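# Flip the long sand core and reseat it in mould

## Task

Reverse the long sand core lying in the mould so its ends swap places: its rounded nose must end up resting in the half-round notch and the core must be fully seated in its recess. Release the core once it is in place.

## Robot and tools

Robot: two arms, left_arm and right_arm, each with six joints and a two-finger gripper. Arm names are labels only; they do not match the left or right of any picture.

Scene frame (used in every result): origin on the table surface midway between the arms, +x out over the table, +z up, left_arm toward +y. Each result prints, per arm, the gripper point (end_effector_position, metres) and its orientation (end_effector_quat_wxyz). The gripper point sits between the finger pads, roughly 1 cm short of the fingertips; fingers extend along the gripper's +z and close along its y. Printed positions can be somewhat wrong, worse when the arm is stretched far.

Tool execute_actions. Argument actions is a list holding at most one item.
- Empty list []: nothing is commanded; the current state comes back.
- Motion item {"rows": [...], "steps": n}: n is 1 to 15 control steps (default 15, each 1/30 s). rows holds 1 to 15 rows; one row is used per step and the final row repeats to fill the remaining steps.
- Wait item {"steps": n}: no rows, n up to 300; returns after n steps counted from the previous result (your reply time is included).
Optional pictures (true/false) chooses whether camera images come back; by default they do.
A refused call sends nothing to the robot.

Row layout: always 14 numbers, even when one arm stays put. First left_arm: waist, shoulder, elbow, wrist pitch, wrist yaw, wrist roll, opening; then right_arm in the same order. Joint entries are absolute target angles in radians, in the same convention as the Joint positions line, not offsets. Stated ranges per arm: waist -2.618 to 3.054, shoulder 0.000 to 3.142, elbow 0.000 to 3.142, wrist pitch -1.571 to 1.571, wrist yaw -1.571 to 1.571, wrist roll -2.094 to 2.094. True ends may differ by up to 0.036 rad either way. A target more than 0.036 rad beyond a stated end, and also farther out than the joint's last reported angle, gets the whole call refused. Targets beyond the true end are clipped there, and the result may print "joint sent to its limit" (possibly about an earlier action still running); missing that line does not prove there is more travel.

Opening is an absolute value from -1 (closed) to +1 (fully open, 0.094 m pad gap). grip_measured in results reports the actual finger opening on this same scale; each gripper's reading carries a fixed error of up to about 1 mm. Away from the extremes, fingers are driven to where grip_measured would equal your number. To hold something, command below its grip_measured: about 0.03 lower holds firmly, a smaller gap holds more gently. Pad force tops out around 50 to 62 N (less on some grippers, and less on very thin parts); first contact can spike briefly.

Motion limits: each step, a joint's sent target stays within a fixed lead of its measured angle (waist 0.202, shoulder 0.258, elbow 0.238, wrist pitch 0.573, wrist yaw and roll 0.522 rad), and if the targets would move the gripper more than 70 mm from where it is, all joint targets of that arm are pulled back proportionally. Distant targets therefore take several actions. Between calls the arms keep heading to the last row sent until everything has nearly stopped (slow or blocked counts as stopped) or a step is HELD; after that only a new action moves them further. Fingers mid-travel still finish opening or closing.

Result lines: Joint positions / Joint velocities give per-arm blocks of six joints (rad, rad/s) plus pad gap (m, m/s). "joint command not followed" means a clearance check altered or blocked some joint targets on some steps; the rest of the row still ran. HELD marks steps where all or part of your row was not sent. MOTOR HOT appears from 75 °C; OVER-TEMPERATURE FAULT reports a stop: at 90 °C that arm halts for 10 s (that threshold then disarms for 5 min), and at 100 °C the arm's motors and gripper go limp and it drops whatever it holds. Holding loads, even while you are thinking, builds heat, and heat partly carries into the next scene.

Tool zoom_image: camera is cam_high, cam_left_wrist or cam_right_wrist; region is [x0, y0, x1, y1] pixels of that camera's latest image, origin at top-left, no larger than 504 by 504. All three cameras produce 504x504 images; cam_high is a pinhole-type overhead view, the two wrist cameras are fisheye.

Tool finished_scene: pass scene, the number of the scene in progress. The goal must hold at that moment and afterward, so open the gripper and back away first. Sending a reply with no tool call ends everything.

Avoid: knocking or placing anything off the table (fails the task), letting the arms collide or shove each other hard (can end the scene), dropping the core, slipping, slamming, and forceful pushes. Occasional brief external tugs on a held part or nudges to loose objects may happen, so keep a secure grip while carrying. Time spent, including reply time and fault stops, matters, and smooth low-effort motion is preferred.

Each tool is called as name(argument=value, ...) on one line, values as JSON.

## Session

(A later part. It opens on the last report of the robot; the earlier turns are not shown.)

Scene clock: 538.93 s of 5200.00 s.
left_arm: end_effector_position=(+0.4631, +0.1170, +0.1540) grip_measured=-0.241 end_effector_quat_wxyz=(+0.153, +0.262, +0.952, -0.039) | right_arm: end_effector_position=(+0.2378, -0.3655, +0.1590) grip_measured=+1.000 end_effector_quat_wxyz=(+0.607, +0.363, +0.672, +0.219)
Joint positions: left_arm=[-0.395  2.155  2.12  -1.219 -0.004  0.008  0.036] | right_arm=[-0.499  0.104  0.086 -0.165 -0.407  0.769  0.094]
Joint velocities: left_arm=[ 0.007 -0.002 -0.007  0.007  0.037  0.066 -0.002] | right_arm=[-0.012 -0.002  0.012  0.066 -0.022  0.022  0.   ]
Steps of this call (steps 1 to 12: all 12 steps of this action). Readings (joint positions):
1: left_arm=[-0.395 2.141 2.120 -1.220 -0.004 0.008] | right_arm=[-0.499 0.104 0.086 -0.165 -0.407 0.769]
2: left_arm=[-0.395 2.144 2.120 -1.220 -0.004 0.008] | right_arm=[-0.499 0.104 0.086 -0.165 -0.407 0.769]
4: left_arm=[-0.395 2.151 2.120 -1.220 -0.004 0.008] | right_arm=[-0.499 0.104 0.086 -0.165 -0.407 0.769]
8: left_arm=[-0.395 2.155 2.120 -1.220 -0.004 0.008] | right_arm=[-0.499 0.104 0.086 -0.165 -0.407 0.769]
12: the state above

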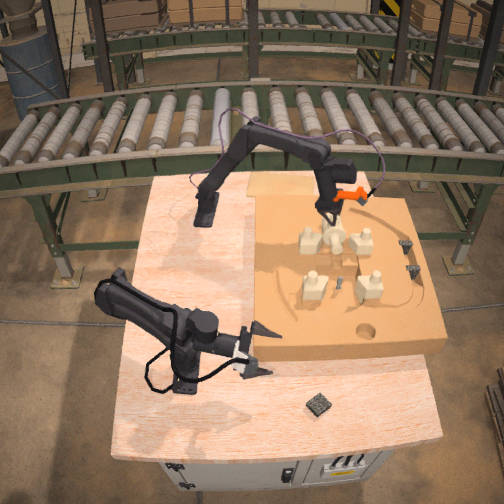

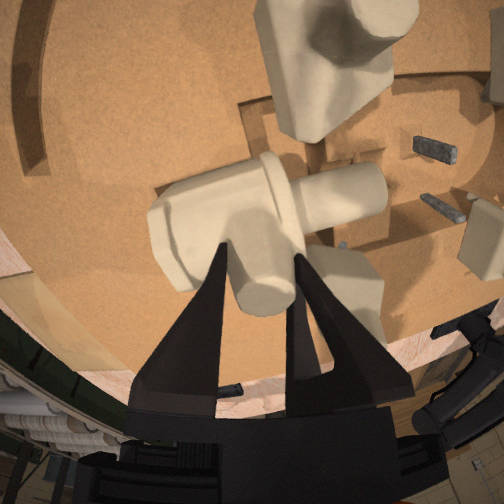

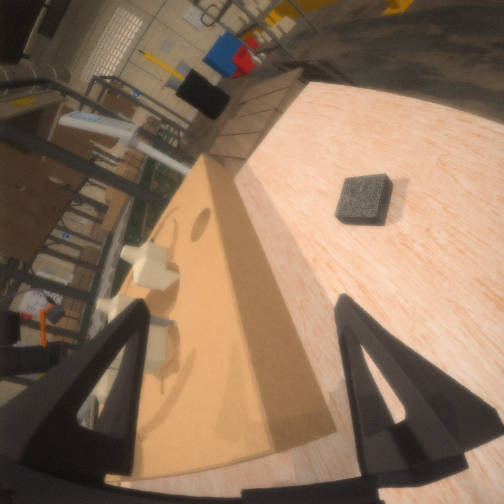

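execute_actions(actions=[{"rows":[[-0.383,2.105,2.182,-1.138,-0.005,0.002,-0.29,-0.5,0.08,0.08,-0.15,-0.4,0.764,1],[-0.382,2.105,2.182,-1.136,-0.005,0.004,-0.29,-0.5,0.08,0.08,-0.15,-0.4,0.764,1],[-0.381,2.105,2.182,-1.134,-0.005,0.006,-0.29,-0.5,0.08,0.08,-0.15,-0.4,0.764,1],[-0.38,2.105,2.182,-1.134,-0.005,0.008,-0.29,-0.5,0.08,0.08,-0.15,-0.4,0.764,1],[-0.379,2.105,2.182,-1.134,-0.005,0.01,-0.29,-0.5,0.08,0.08,-0.15,-0.4,0.764,1],[-0.378,2.105,2.182,-1.134,-0.005,0.012,-0.29,-0.5,0.08,0.08,-0.15,-0.4,0.764,1],[-0.377,2.105,2.182,-1.134,-0.005,0.014,-0.29,-0.5,0.08,0.08,-0.15,-0.4,0.764,1]],"steps":15}])

zoom_image(camera="cam_left_wrist", region=[120,80,420,320])

zoom_image(camera="cam_high", region=[295,190,385,280])

Scene clock: 547.37 s of 5200.00 s.
left_arm: end_effector_position=(+0.4661, +0.1203, +0.1543) grip_measured=-0.241 end_effector_quat_wxyz=(+0.155, +0.257, +0.953, -0.039) | right_arm: end_effector_position=(+0.2378, -0.3655, +0.1590) grip_measured=+1.000 end_effector_quat_wxyz=(+0.607, +0.363, +0.672, +0.219)
Joint positions: left_arm=[-0.386  2.155  2.12  -1.215 -0.003  0.008  0.036] | right_arm=[-0.499  0.104  0.086 -0.165 -0.407  0.769  0.094]
Joint velocities: left_arm=[ 0.012 -0.007 -0.002 -0.007 -0.022 -0.007  0.   ] | right_arm=[-0.002  0.007  0.002 -0.022 -0.007 -0.125  0.   ]
Steps of this call (steps 1 to 15: the robot went on to your last target; steps 16 to 90: nothing new was sent; then 4.93 s passed at rest; steps 91 to 105: all 15 steps of this action). Readings (joint positions):
91: left_arm=[-0.395 2.155 2.120 -1.218 -0.004 0.008] | right_arm=[-0.499 0.104 0.086 -0.165 -0.407 0.769]
92: left_arm=[-0.394 2.155 2.120 -1.218 -0.004 0.008] | right_arm=[-0.499 0.104 0.086 -0.165 -0.407 0.769]
94: left_arm=[-0.394 2.155 2.120 -1.216 -0.004 0.008] | right_arm=[-0.499 0.104 0.086 -0.165 -0.407 0.769]
98: left_arm=[-0.389 2.155 2.120 -1.215 -0.003 0.008] | right_arm=[-0.499 0.104 0.086 -0.165 -0.407 0.769]
105: the state above

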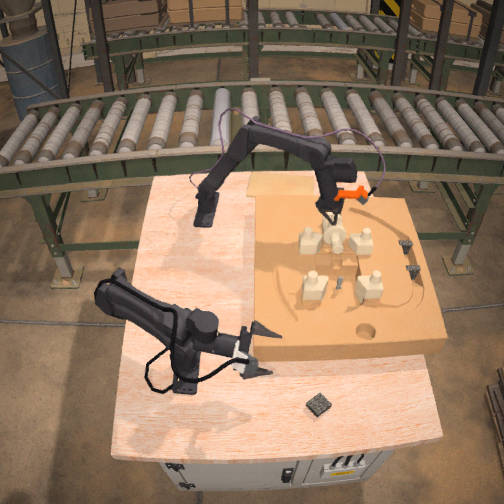

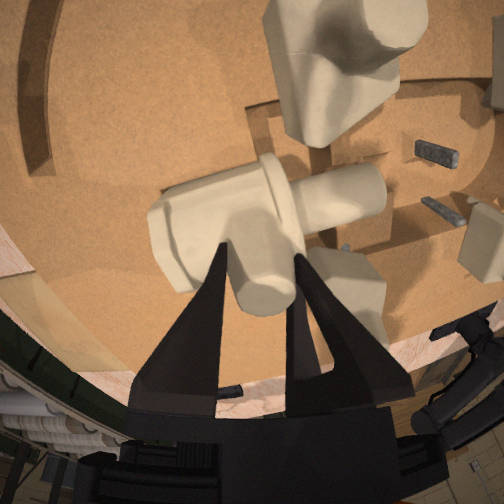

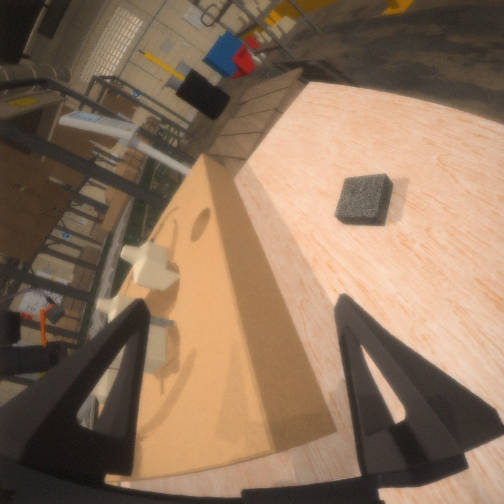

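Region (120, 80, 420, 320) of cam_left_wrist's 504x504 image, scaled by 1.680, with more detail than that image has; it fills the top 403 rows of this view, and the rest is white.

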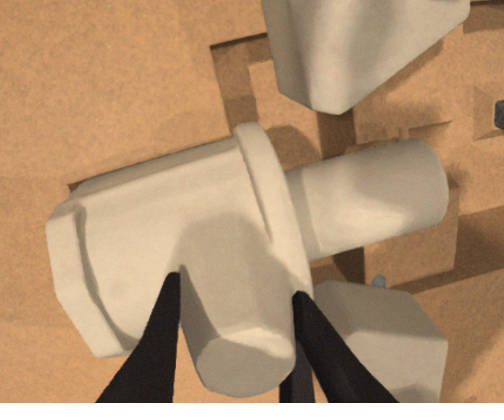

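Region (295, 190, 385, 280) of cam_high's 504x504 image, scaled by 5.600, with more detail than that image has.

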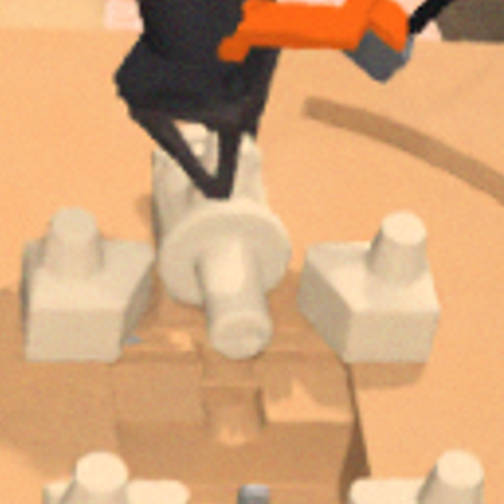

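execute_actions(actions=[{"rows":[[-0.378,2.108,2.182,-1.134,-0.005,0.018,-0.29,-0.5,0.08,0.08,-0.15,-0.4,0.764,1],[-0.379,2.111,2.182,-1.134,-0.005,0.022,-0.29,-0.5,0.08,0.08,-0.15,-0.4,0.764,1],[-0.38,2.113,2.182,-1.134,-0.005,0.026,-0.29,-0.5,0.08,0.08,-0.15,-0.4,0.764,1],[-0.381,2.115,2.182,-1.134,-0.005,0.03,-0.29,-0.5,0.08,0.08,-0.15,-0.4,0.764,1],[-0.382,2.117,2.182,-1.134,-0.005,0.03,-0.29,-0.5,0.08,0.08,-0.15,-0.4,0.764,1],[-0.383,2.119,2.182,-1.134,-0.005,0.03,-0.29,-0.5,0.08,0.08,-0.15,-0.4,0.764,1],[-0.383,2.121,2.182,-1.134,-0.005,0.03,-0.29,-0.5,0.08,0.08,-0.15,-0.4,0.764,1],[-0.383,2.123,2.182,-1.134,-0.005,0.03,-0.29,-0.5,0.08,0.08,-0.15,-0.4,0.764,1],[-0.383,2.125,2.182,-1.134,-0.005,0.03,-0.29,-0.5,0.08,0.08,-0.15,-0.4,0.764,1],[-0.383,2.127,2.182,-1.134,-0.005,0.03,-0.29,-0.5,0.08,0.08,-0.15,-0.4,0.764,1],[-0.383,2.129,2.182,-1.134,-0.005,0.03,-0.29,-0.5,0.08,0.08,-0.15,-0.4,0.764,1],[-0.383,2.131,2.182,-1.134,-0.005,0.03,-0.29,-0.5,0.08,0.08,-0.15,-0.4,0.764,1],[-0.383,2.133,2.182,-1.134,-0.005,0.03,-0.29,-0.5,0.08,0.08,-0.15,-0.4,0.764,1],[-0.383,2.135,2.182,-1.134,-0.005,0.03,-0.29,-0.5,0.08,0.08,-0.15,-0.4,0.764,1],[-0.383,2.137,2.182,-1.134,-0.005,0.03,-0.29,-0.5,0.08,0.08,-0.15,-0.4,0.764,1]],"steps":15}], pictures=false)

execute_actions(actions=[{"rows":[[-0.383,2.139,2.182,-1.134,-0.005,0.03,-0.29,-0.5,0.08,0.08,-0.15,-0.4,0.764,1],[-0.383,2.141,2.182,-1.134,-0.005,0.03,-0.29,-0.5,0.08,0.08,-0.15,-0.4,0.764,1],[-0.383,2.143,2.182,-1.134,-0.005,0.03,-0.29,-0.5,0.08,0.08,-0.15,-0.4,0.764,1],[-0.383,2.145,2.182,-1.134,-0.005,0.03,-0.29,-0.5,0.08,0.08,-0.15,-0.4,0.764,1],[-0.383,2.147,2.182,-1.134,-0.005,0.03,-0.29,-0.5,0.08,0.08,-0.15,-0.4,0.764,1],[-0.383,2.149,2.182,-1.134,-0.005,0.03,-0.29,-0.5,0.08,0.08,-0.15,-0.4,0.764,1],[-0.383,2.151,2.182,-1.134,-0.005,0.03,-0.29,-0.5,0.08,0.08,-0.15,-0.4,0.764,1]],"steps":13}])

zoom_image(camera="cam_high", region=[295,190,385,280])

Scene clock: 562.10 s of 5200.00 s.
left_arm: end_effector_position=(+0.4665, +0.1197, +0.1442) grip_measured=-0.241 end_effector_quat_wxyz=(+0.145, +0.263, +0.953, -0.036) | right_arm: end_effector_position=(+0.2378, -0.3655, +0.1590) grip_measured=+1.000 end_effector_quat_wxyz=(+0.607, +0.363, +0.672, +0.219)
Joint positions: left_arm=[-0.386  2.177  2.12  -1.215 -0.002  0.019  0.036] | right_arm=[-0.499  0.104  0.086 -0.165 -0.407  0.769  0.094]
Joint velocities: left_arm=[-0.017  0.046 -0.012  0.037 -0.022  0.022 -0.001] | right_arm=[-0.002 -0.017  0.012 -0.095 -0.037  0.037  0.   ]
Steps of this call (steps 1 to 15: the robot went on to your last target; steps 16 to 90: nothing new was sent; then 11.23 s passed at rest; steps 91 to 105: all 15 steps of this action). Readings (joint positions):
91: left_arm=[-0.386 2.155 2.120 -1.215 -0.003 0.008] | right_arm=[-0.499 0.104 0.086 -0.165 -0.407 0.769]
92: left_arm=[-0.386 2.155 2.120 -1.215 -0.003 0.009] | right_arm=[-0.499 0.104 0.086 -0.165 -0.407 0.769]
94: left_arm=[-0.386 2.155 2.120 -1.215 -0.003 0.011] | right_arm=[-0.499 0.104 0.086 -0.165 -0.407 0.769]
98: left_arm=[-0.386 2.158 2.120 -1.215 -0.003 0.016] | right_arm=[-0.499 0.104 0.086 -0.165 -0.407 0.769]
105: the state above

Scene clock: 562.53 s of 5200.00 s.
left_arm: end_effector_position=(+0.4661, +0.1184, +0.1377) grip_measured=-0.241 end_effector_quat_wxyz=(+0.137, +0.268, +0.953, -0.038) | right_arm: end_effector_position=(+0.2378, -0.3655, +0.1590) grip_measured=+1.000 end_effector_quat_wxyz=(+0.607, +0.363, +0.672, +0.219)
Joint positions: left_arm=[-0.386  2.191  2.12  -1.215  0.006  0.027  0.036] | right_arm=[-0.499  0.104  0.086 -0.165 -0.407  0.769  0.094]
Joint velocities: left_arm=[-0.012  0.002 -0.007 -0.007 -0.037  0.007  0.001] | right_arm=[-0.012 -0.002 -0.012 -0.007  0.022 -0.037  0.   ]
Steps of this call (steps 1 to 13: all 13 steps of this action). Readings (joint positions):
1: left_arm=[-0.386 2.179 2.120 -1.215 -0.001 0.019] | right_arm=[-0.499 0.104 0.086 -0.165 -0.407 0.769]
2: left_arm=[-0.386 2.181 2.120 -1.215 0.000 0.021] | right_arm=[-0.499 0.104 0.086 -0.165 -0.407 0.769]
4: left_arm=[-0.386 2.184 2.120 -1.215 0.003 0.023] | right_arm=[-0.499 0.104 0.086 -0.165 -0.407 0.769]
8: left_arm=[-0.386 2.188 2.120 -1.215 0.005 0.025] | right_arm=[-0.499 0.104 0.086 -0.165 -0.407 0.769]
13: the state above

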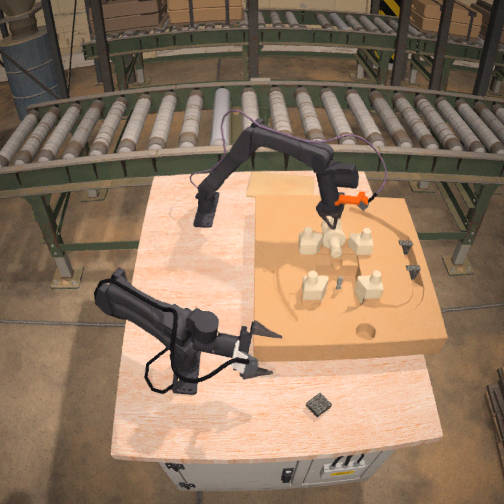

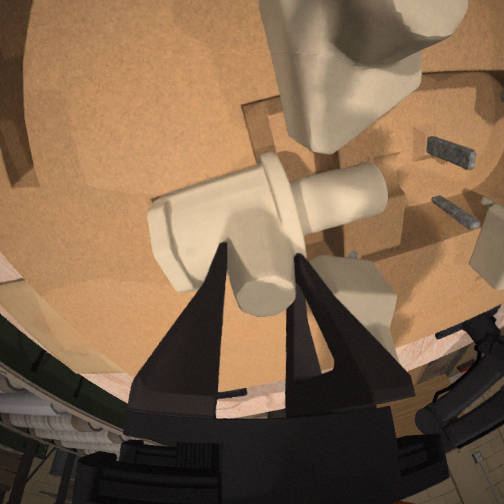

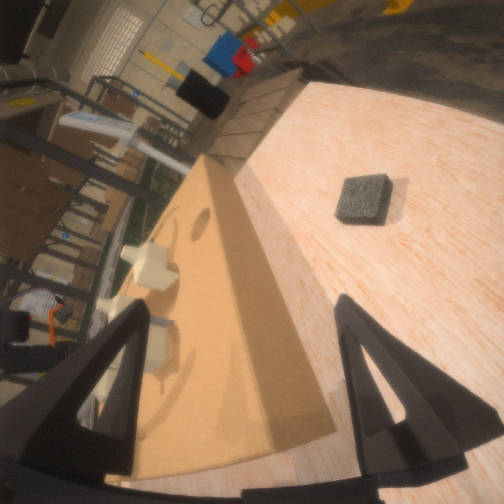

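Region (295, 190, 385, 280) of cam_high's 504x504 image, scaled by 5.600, with more detail than that image has.

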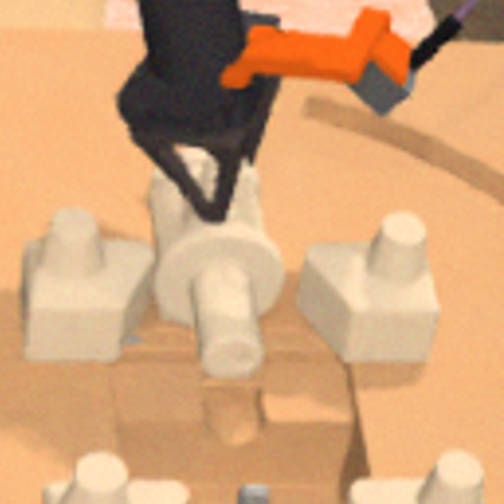

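execute_actions(actions=[{"rows":[[-0.384,2.153,2.18,-1.138,-0.003,0.03,-0.29,-0.5,0.08,0.08,-0.15,-0.4,0.764,1],[-0.385,2.155,2.177,-1.142,-0.001,0.03,-0.29,-0.5,0.08,0.08,-0.15,-0.4,0.764,1],[-0.386,2.157,2.174,-1.146,0.001,0.03,-0.29,-0.5,0.08,0.08,-0.15,-0.4,0.764,1],[-0.386,2.159,2.171,-1.15,0.003,0.03,-0.29,-0.5,0.08,0.08,-0.15,-0.4,0.764,1],[-0.386,2.161,2.168,-1.154,0.005,0.03,-0.29,-0.5,0.08,0.08,-0.15,-0.4,0.764,1],[-0.386,2.163,2.165,-1.158,0.005,0.03,-0.29,-0.5,0.08,0.08,-0.15,-0.4,0.764,1],[-0.386,2.166,2.162,-1.162,0.005,0.03,-0.29,-0.5,0.08,0.08,-0.15,-0.4,0.764,1],[-0.386,2.169,2.159,-1.166,0.005,0.03,-0.29,-0.5,0.08,0.08,-0.15,-0.4,0.764,1],[-0.386,2.172,2.156,-1.17,0.005,0.03,-0.29,-0.5,0.08,0.08,-0.15,-0.4,0.764,1],[-0.386,2.175,2.153,-1.174,0.005,0.03,-0.29,-0.5,0.08,0.08,-0.15,-0.4,0.764,1],[-0.386,2.178,2.15,-1.178,0.005,0.03,-0.29,-0.5,0.08,0.08,-0.15,-0.4,0.764,1],[-0.386,2.181,2.147,-1.182,0.005,0.03,-0.29,-0.5,0.08,0.08,-0.15,-0.4,0.764,1],[-0.386,2.184,2.144,-1.186,0.005,0.03,-0.29,-0.5,0.08,0.08,-0.15,-0.4,0.764,1],[-0.386,2.186,2.142,-1.19,0.005,0.03,-0.29,-0.5,0.08,0.08,-0.15,-0.4,0.764,1],[-0.386,2.188,2.14,-1.193,0.005,0.03,-0.29,-0.5,0.08,0.08,-0.15,-0.4,0.764,1]],"steps":15}], pictures=false)

execute_actions(actions=[{"steps":6}])

zoom_image(camera="cam_high", region=[304,205,374,275])

Scene clock: 575.43 s of 5200.00 s.
left_arm: end_effector_position=(+0.4654, +0.1186, +0.1361) grip_measured=-0.241 end_effector_quat_wxyz=(+0.134, +0.268, +0.953, -0.037) | right_arm: end_effector_position=(+0.2378, -0.3655, +0.1590) grip_measured=+1.000 end_effector_quat_wxyz=(+0.607, +0.363, +0.672, +0.219)
Joint positions: left_arm=[-0.386  2.194  2.12  -1.218  0.007  0.028  0.036] | right_arm=[-0.499  0.104  0.086 -0.165 -0.407  0.769  0.094]
Joint velocities: left_arm=[-0.012 -0.017  0.017  0.007 -0.007  0.022  0.   ] | right_arm=[-0.007  0.002  0.002 -0.007  0.007  0.051  0.   ]
Steps of this call (steps 1 to 15: the robot went on to your last target; steps 16 to 90: nothing new was sent; then 9.40 s passed at rest; steps 91 to 105: all 15 steps of this action). Readings (joint positions):
91: left_arm=[-0.386 2.191 2.120 -1.215 0.006 0.027] | right_arm=[-0.499 0.104 0.086 -0.165 -0.407 0.769]
92: left_arm=[-0.386 2.191 2.120 -1.215 0.006 0.027] | right_arm=[-0.499 0.104 0.086 -0.165 -0.407 0.769]
94: left_arm=[-0.386 2.191 2.120 -1.215 0.006 0.027] | right_arm=[-0.499 0.104 0.086 -0.165 -0.407 0.769]
98: left_arm=[-0.386 2.192 2.120 -1.217 0.007 0.028] | right_arm=[-0.499 0.104 0.086 -0.165 -0.407 0.769]
105: the state above

Scene clock: 575.63 s of 5200.00 s.
left_arm: end_effector_position=(+0.4654, +0.1186, +0.1361) grip_measured=-0.241 end_effector_quat_wxyz=(+0.134, +0.268, +0.953, -0.037) | right_arm: end_effector_position=(+0.2378, -0.3655, +0.1590) grip_measured=+1.000 end_effector_quat_wxyz=(+0.607, +0.363, +0.672, +0.219)
Joint positions: left_arm=[-0.386  2.194  2.12  -1.218  0.007  0.028  0.036] | right_arm=[-0.499  0.104  0.086 -0.165 -0.407  0.769  0.094]
Joint velocities: left_arm=[ 0.002 -0.017 -0.012  0.022 -0.066  0.066  0.001] | right_arm=[-0.012 -0.007 -0.002  0.037  0.081 -0.007  0.   ]
Steps of this call (steps 1 to 6: the robot went on to your last target). Readings (joint positions):
1: left_arm=[-0.386 2.194 2.120 -1.218 0.007 0.028] | right_arm=[-0.499 0.104 0.086 -0.165 -0.407 0.769]
2: left_arm=[-0.386 2.194 2.120 -1.218 0.007 0.028] | right_arm=[-0.499 0.104 0.086 -0.165 -0.407 0.769]
4: left_arm=[-0.386 2.194 2.120 -1.218 0.007 0.028] | right_arm=[-0.499 0.104 0.086 -0.165 -0.407 0.769]
6: the state above

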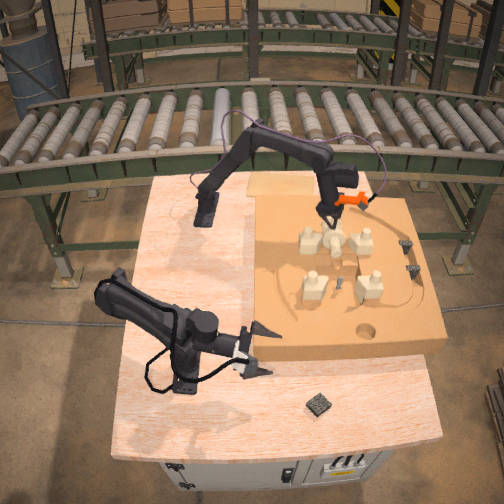

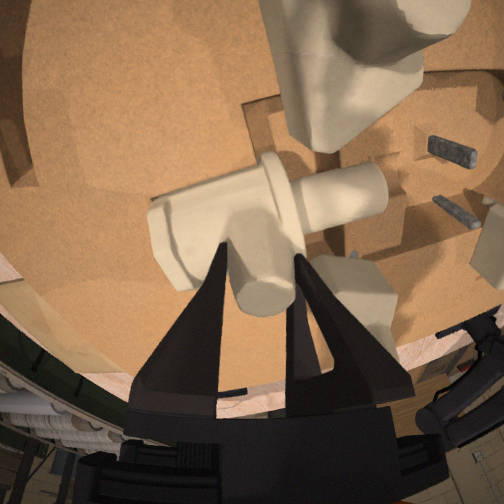

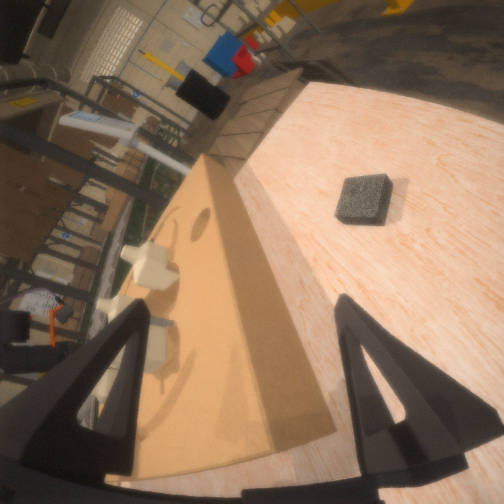

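Region (304, 205, 374, 275) of cam_high's 504x504 image, scaled by 7.200, with more detail than that image has.

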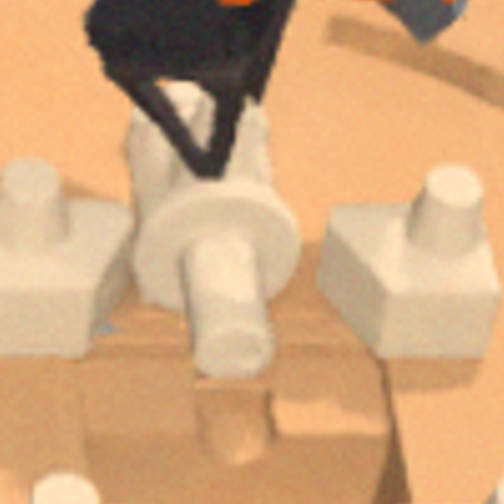

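Seated (nose cut flat, z≈0.136). Release slowly and lift clear.

execute_actions(actions=[{"rows":[[-0.386,2.186,2.138,-1.196,0.006,0.029,-0.282,-0.5,0.08,0.08,-0.15,-0.4,0.764,1],[-0.386,2.185,2.136,-1.198,0.007,0.028,-0.274,-0.5,0.08,0.08,-0.15,-0.4,0.764,1],[-0.386,2.184,2.135,-1.2,0.007,0.028,-0.266,-0.5,0.08,0.08,-0.15,-0.4,0.764,1],[-0.386,2.184,2.135,-1.2,0.007,0.028,-0.258,-0.5,0.08,0.08,-0.15,-0.4,0.764,1],[-0.386,2.184,2.135,-1.2,0.007,0.028,-0.25,-0.5,0.08,0.08,-0.15,-0.4,0.764,1],[-0.386,2.184,2.135,-1.2,0.007,0.028,-0.243,-0.5,0.08,0.08,-0.15,-0.4,0.764,1],[-0.386,2.184,2.135,-1.2,0.007,0.028,-0.236,-0.5,0.08,0.08,-0.15,-0.4,0.764,1],[-0.386,2.184,2.135,-1.2,0.007,0.028,-0.228,-0.5,0.08,0.08,-0.15,-0.4,0.764,1],[-0.386,2.184,2.135,-1.2,0.007,0.028,-0.218,-0.5,0.08,0.08,-0.15,-0.4,0.764,1],[-0.386,2.184,2.135,-1.2,0.007,0.028,-0.2,-0.5,0.08,0.08,-0.15,-0.4,0.764,1],[-0.386,2.184,2.135,-1.2,0.007,0.028,-0.17,-0.5,0.08,0.08,-0.15,-0.4,0.764,1],[-0.386,2.184,2.135,-1.2,0.007,0.028,-0.13,-0.5,0.08,0.08,-0.15,-0.4,0.764,1],[-0.386,2.184,2.135,-1.2,0.007,0.028,-0.08,-0.5,0.08,0.08,-0.15,-0.4,0.764,1],[-0.386,2.184,2.135,-1.2,0.007,0.028,-0.03,-0.5,0.08,0.08,-0.15,-0.4,0.764,1],[-0.386,2.184,2.135,-1.2,0.007,0.028,0.02,-0.5,0.08,0.08,-0.15,-0.4,0.764,1]],"steps":15}], pictures=false)

execute_actions(actions=[{"rows":[[-0.386,2.178,2.135,-1.2,0.007,0.028,0.06,-0.5,0.08,0.08,-0.15,-0.4,0.764,1],[-0.386,2.17,2.135,-1.2,0.007,0.028,0.1,-0.5,0.08,0.08,-0.15,-0.4,0.764,1],[-0.386,2.161,2.135,-1.2,0.007,0.028,0.1,-0.5,0.08,0.08,-0.15,-0.4,0.764,1],[-0.386,2.151,2.135,-1.2,0.007,0.028,0.1,-0.5,0.08,0.08,-0.15,-0.4,0.764,1],[-0.386,2.14,2.135,-1.2,0.007,0.028,0.1,-0.5,0.08,0.08,-0.15,-0.4,0.764,1],[-0.386,2.128,2.135,-1.2,0.007,0.028,0.1,-0.5,0.08,0.08,-0.15,-0.4,0.764,1],[-0.386,2.116,2.135,-1.2,0.007,0.028,0.1,-0.5,0.08,0.08,-0.15,-0.4,0.764,1],[-0.386,2.104,2.135,-1.2,0.007,0.028,0.1,-0.5,0.08,0.08,-0.15,-0.4,0.764,1],[-0.386,2.092,2.135,-1.2,0.007,0.028,0.1,-0.5,0.08,0.08,-0.15,-0.4,0.764,1],[-0.386,2.08,2.135,-1.2,0.007,0.028,0.1,-0.5,0.08,0.08,-0.15,-0.4,0.764,1],[-0.386,2.069,2.135,-1.2,0.007,0.028,0.1,-0.5,0.08,0.08,-0.15,-0.4,0.764,1],[-0.386,2.059,2.135,-1.2,0.007,0.028,0.1,-0.5,0.08,0.08,-0.15,-0.4,0.764,1],[-0.386,2.051,2.135,-1.2,0.007,0.028,0.1,-0.5,0.08,0.08,-0.15,-0.4,0.764,1],[-0.386,2.045,2.135,-1.2,0.007,0.028,0.1,-0.5,0.08,0.08,-0.15,-0.4,0.764,1],[-0.386,2.04,2.135,-1.2,0.007,0.028,0.1,-0.5,0.08,0.08,-0.15,-0.4,0.764,1]],"steps":15}], pictures=false)

execute_actions(actions=[{"steps":6}])

zoom_image(camera="cam_high", region=[304,205,374,275])

zoom_image(camera="cam_left_wrist", region=[120,80,420,320])

Scene clock: 591.93 s of 5200.00 s.
left_arm: end_effector_position=(+0.4654, +0.1186, +0.1361) grip_measured=-0.007 end_effector_quat_wxyz=(+0.134, +0.268, +0.953, -0.037) | right_arm: end_effector_position=(+0.2378, -0.3655, +0.1590) grip_measured=+1.000 end_effector_quat_wxyz=(+0.607, +0.363, +0.672, +0.219)
Joint positions: left_arm=[-0.386  2.194  2.12  -1.218  0.007  0.028  0.047] | right_arm=[-0.499  0.104  0.086 -0.165 -0.407  0.769  0.094]
Joint velocities: left_arm=[ 0.012 -0.022 -0.002 -0.022  0.051 -0.022  0.053] | right_arm=[-0.002  0.002  0.002  0.007 -0.066  0.007  0.   ]
Steps of this call (steps 1 to 15: the robot went on to your last target; steps 16 to 90: nothing new was sent; then 12.80 s passed at rest; steps 91 to 105: all 15 steps of this action). Readings (joint positions):
91: left_arm=[-0.386 2.194 2.120 -1.218 0.007 0.028] | right_arm=[-0.499 0.104 0.086 -0.165 -0.407 0.769]
92: left_arm=[-0.386 2.194 2.120 -1.218 0.007 0.028] | right_arm=[-0.499 0.104 0.086 -0.165 -0.407 0.769]
94: left_arm=[-0.386 2.194 2.120 -1.218 0.007 0.028] | right_arm=[-0.499 0.104 0.086 -0.165 -0.407 0.769]
98: left_arm=[-0.386 2.194 2.120 -1.218 0.007 0.028] | right_arm=[-0.499 0.104 0.086 -0.165 -0.407 0.769]
105: the state above

Scene clock: 592.43 s of 5200.00 s.
left_arm: end_effector_position=(+0.4608, +0.1212, +0.1908) grip_measured=+0.098 end_effector_quat_wxyz=(+0.190, +0.266, +0.944, -0.051) | right_arm: end_effector_position=(+0.2378, -0.3655, +0.1590) grip_measured=+1.000 end_effector_quat_wxyz=(+0.607, +0.363, +0.672, +0.219)
Joint positions: left_arm=[-0.386  2.077  2.12  -1.218  0.007  0.028  0.052] | right_arm=[-0.499  0.104  0.086 -0.165 -0.407  0.769  0.094]
Joint velocities: left_arm=[ 0.012 -0.374 -0.017 -0.051 -0.037 -0.037  0.   ] | right_arm=[-0.012 -0.002 -0.007  0.066 -0.095  0.007  0.   ]
Steps of this call (steps 1 to 15: all 15 steps of this action). Readings (joint positions):
1: left_arm=[-0.386 2.194 2.120 -1.218 0.007 0.028] | right_arm=[-0.499 0.104 0.086 -0.165 -0.407 0.769]
2: left_arm=[-0.386 2.194 2.120 -1.218 0.007 0.028] | right_arm=[-0.499 0.104 0.086 -0.165 -0.407 0.769]
4: left_arm=[-0.386 2.193 2.120 -1.218 0.007 0.028] | right_arm=[-0.499 0.104 0.086 -0.165 -0.407 0.769]
8: left_arm=[-0.386 2.174 2.120 -1.218 0.007 0.028] | right_arm=[-0.499 0.104 0.086 -0.165 -0.407 0.769]
15: the state above

Scene clock: 592.63 s of 5200.00 s.
left_arm: end_effector_position=(+0.4590, +0.1223, +0.2034) grip_measured=+0.098 end_effector_quat_wxyz=(+0.203, +0.265, +0.941, -0.054) | right_arm: end_effector_position=(+0.2378, -0.3655, +0.1590) grip_measured=+1.000 end_effector_quat_wxyz=(+0.607, +0.363, +0.672, +0.219)
Joint positions: left_arm=[-0.386  2.05   2.12  -1.218  0.007  0.028  0.052] | right_arm=[-0.499  0.104  0.086 -0.165 -0.407  0.769  0.094]
Joint velocities: left_arm=[-0.012 -0.007 -0.002  0.051  0.022 -0.066 -0.001] | right_arm=[-0.002 -0.002  0.002 -0.066 -0.007 -0.007  0.   ]
Steps of this call (steps 1 to 6: the robot went on to your last target). Readings (joint positions):
1: left_arm=[-0.386 2.066 2.120 -1.218 0.007 0.028] | right_arm=[-0.499 0.104 0.086 -0.165 -0.407 0.769]
2: left_arm=[-0.386 2.057 2.120 -1.218 0.007 0.028] | right_arm=[-0.499 0.104 0.086 -0.165 -0.407 0.769]
4: left_arm=[-0.386 2.050 2.120 -1.218 0.007 0.028] | right_arm=[-0.499 0.104 0.086 -0.165 -0.407 0.769]
6: the state above

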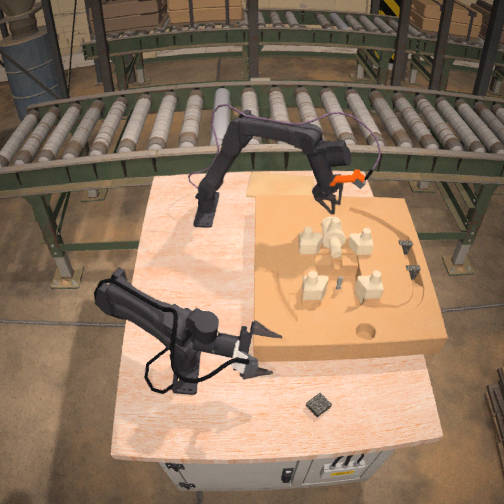

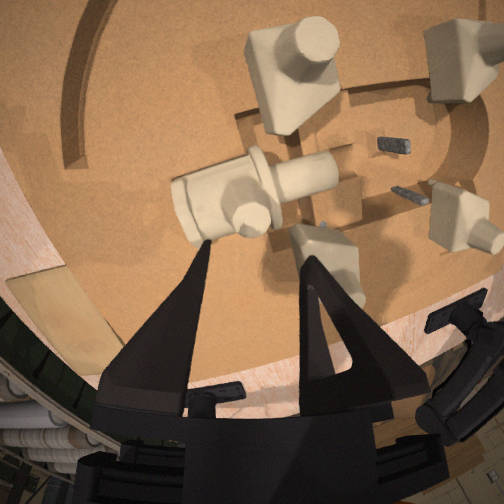

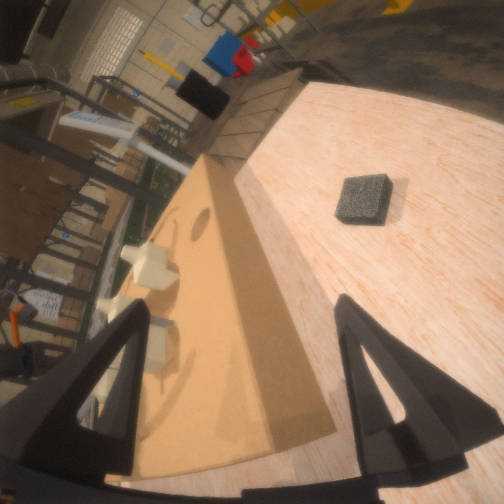

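Region (304, 205, 374, 275) of cam_high's 504x504 image, scaled by 7.200, with more detail than that image has.

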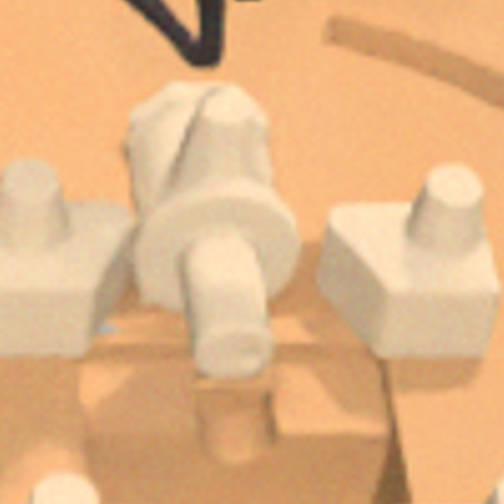

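Region (120, 80, 420, 320) of cam_left_wrist's 504x504 image, scaled by 1.680, with more detail than that image has; it fills the top 403 rows of this view, and the rest is white.

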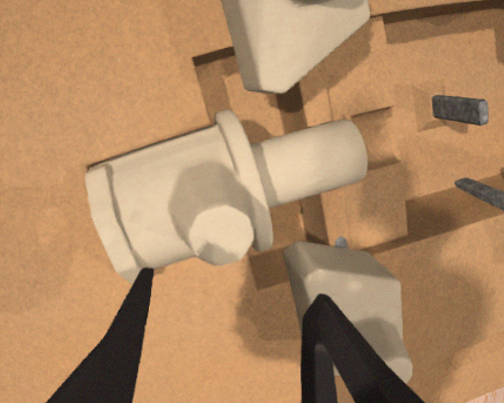

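finished_scene(scene=2)

The scene is finished: the task was done.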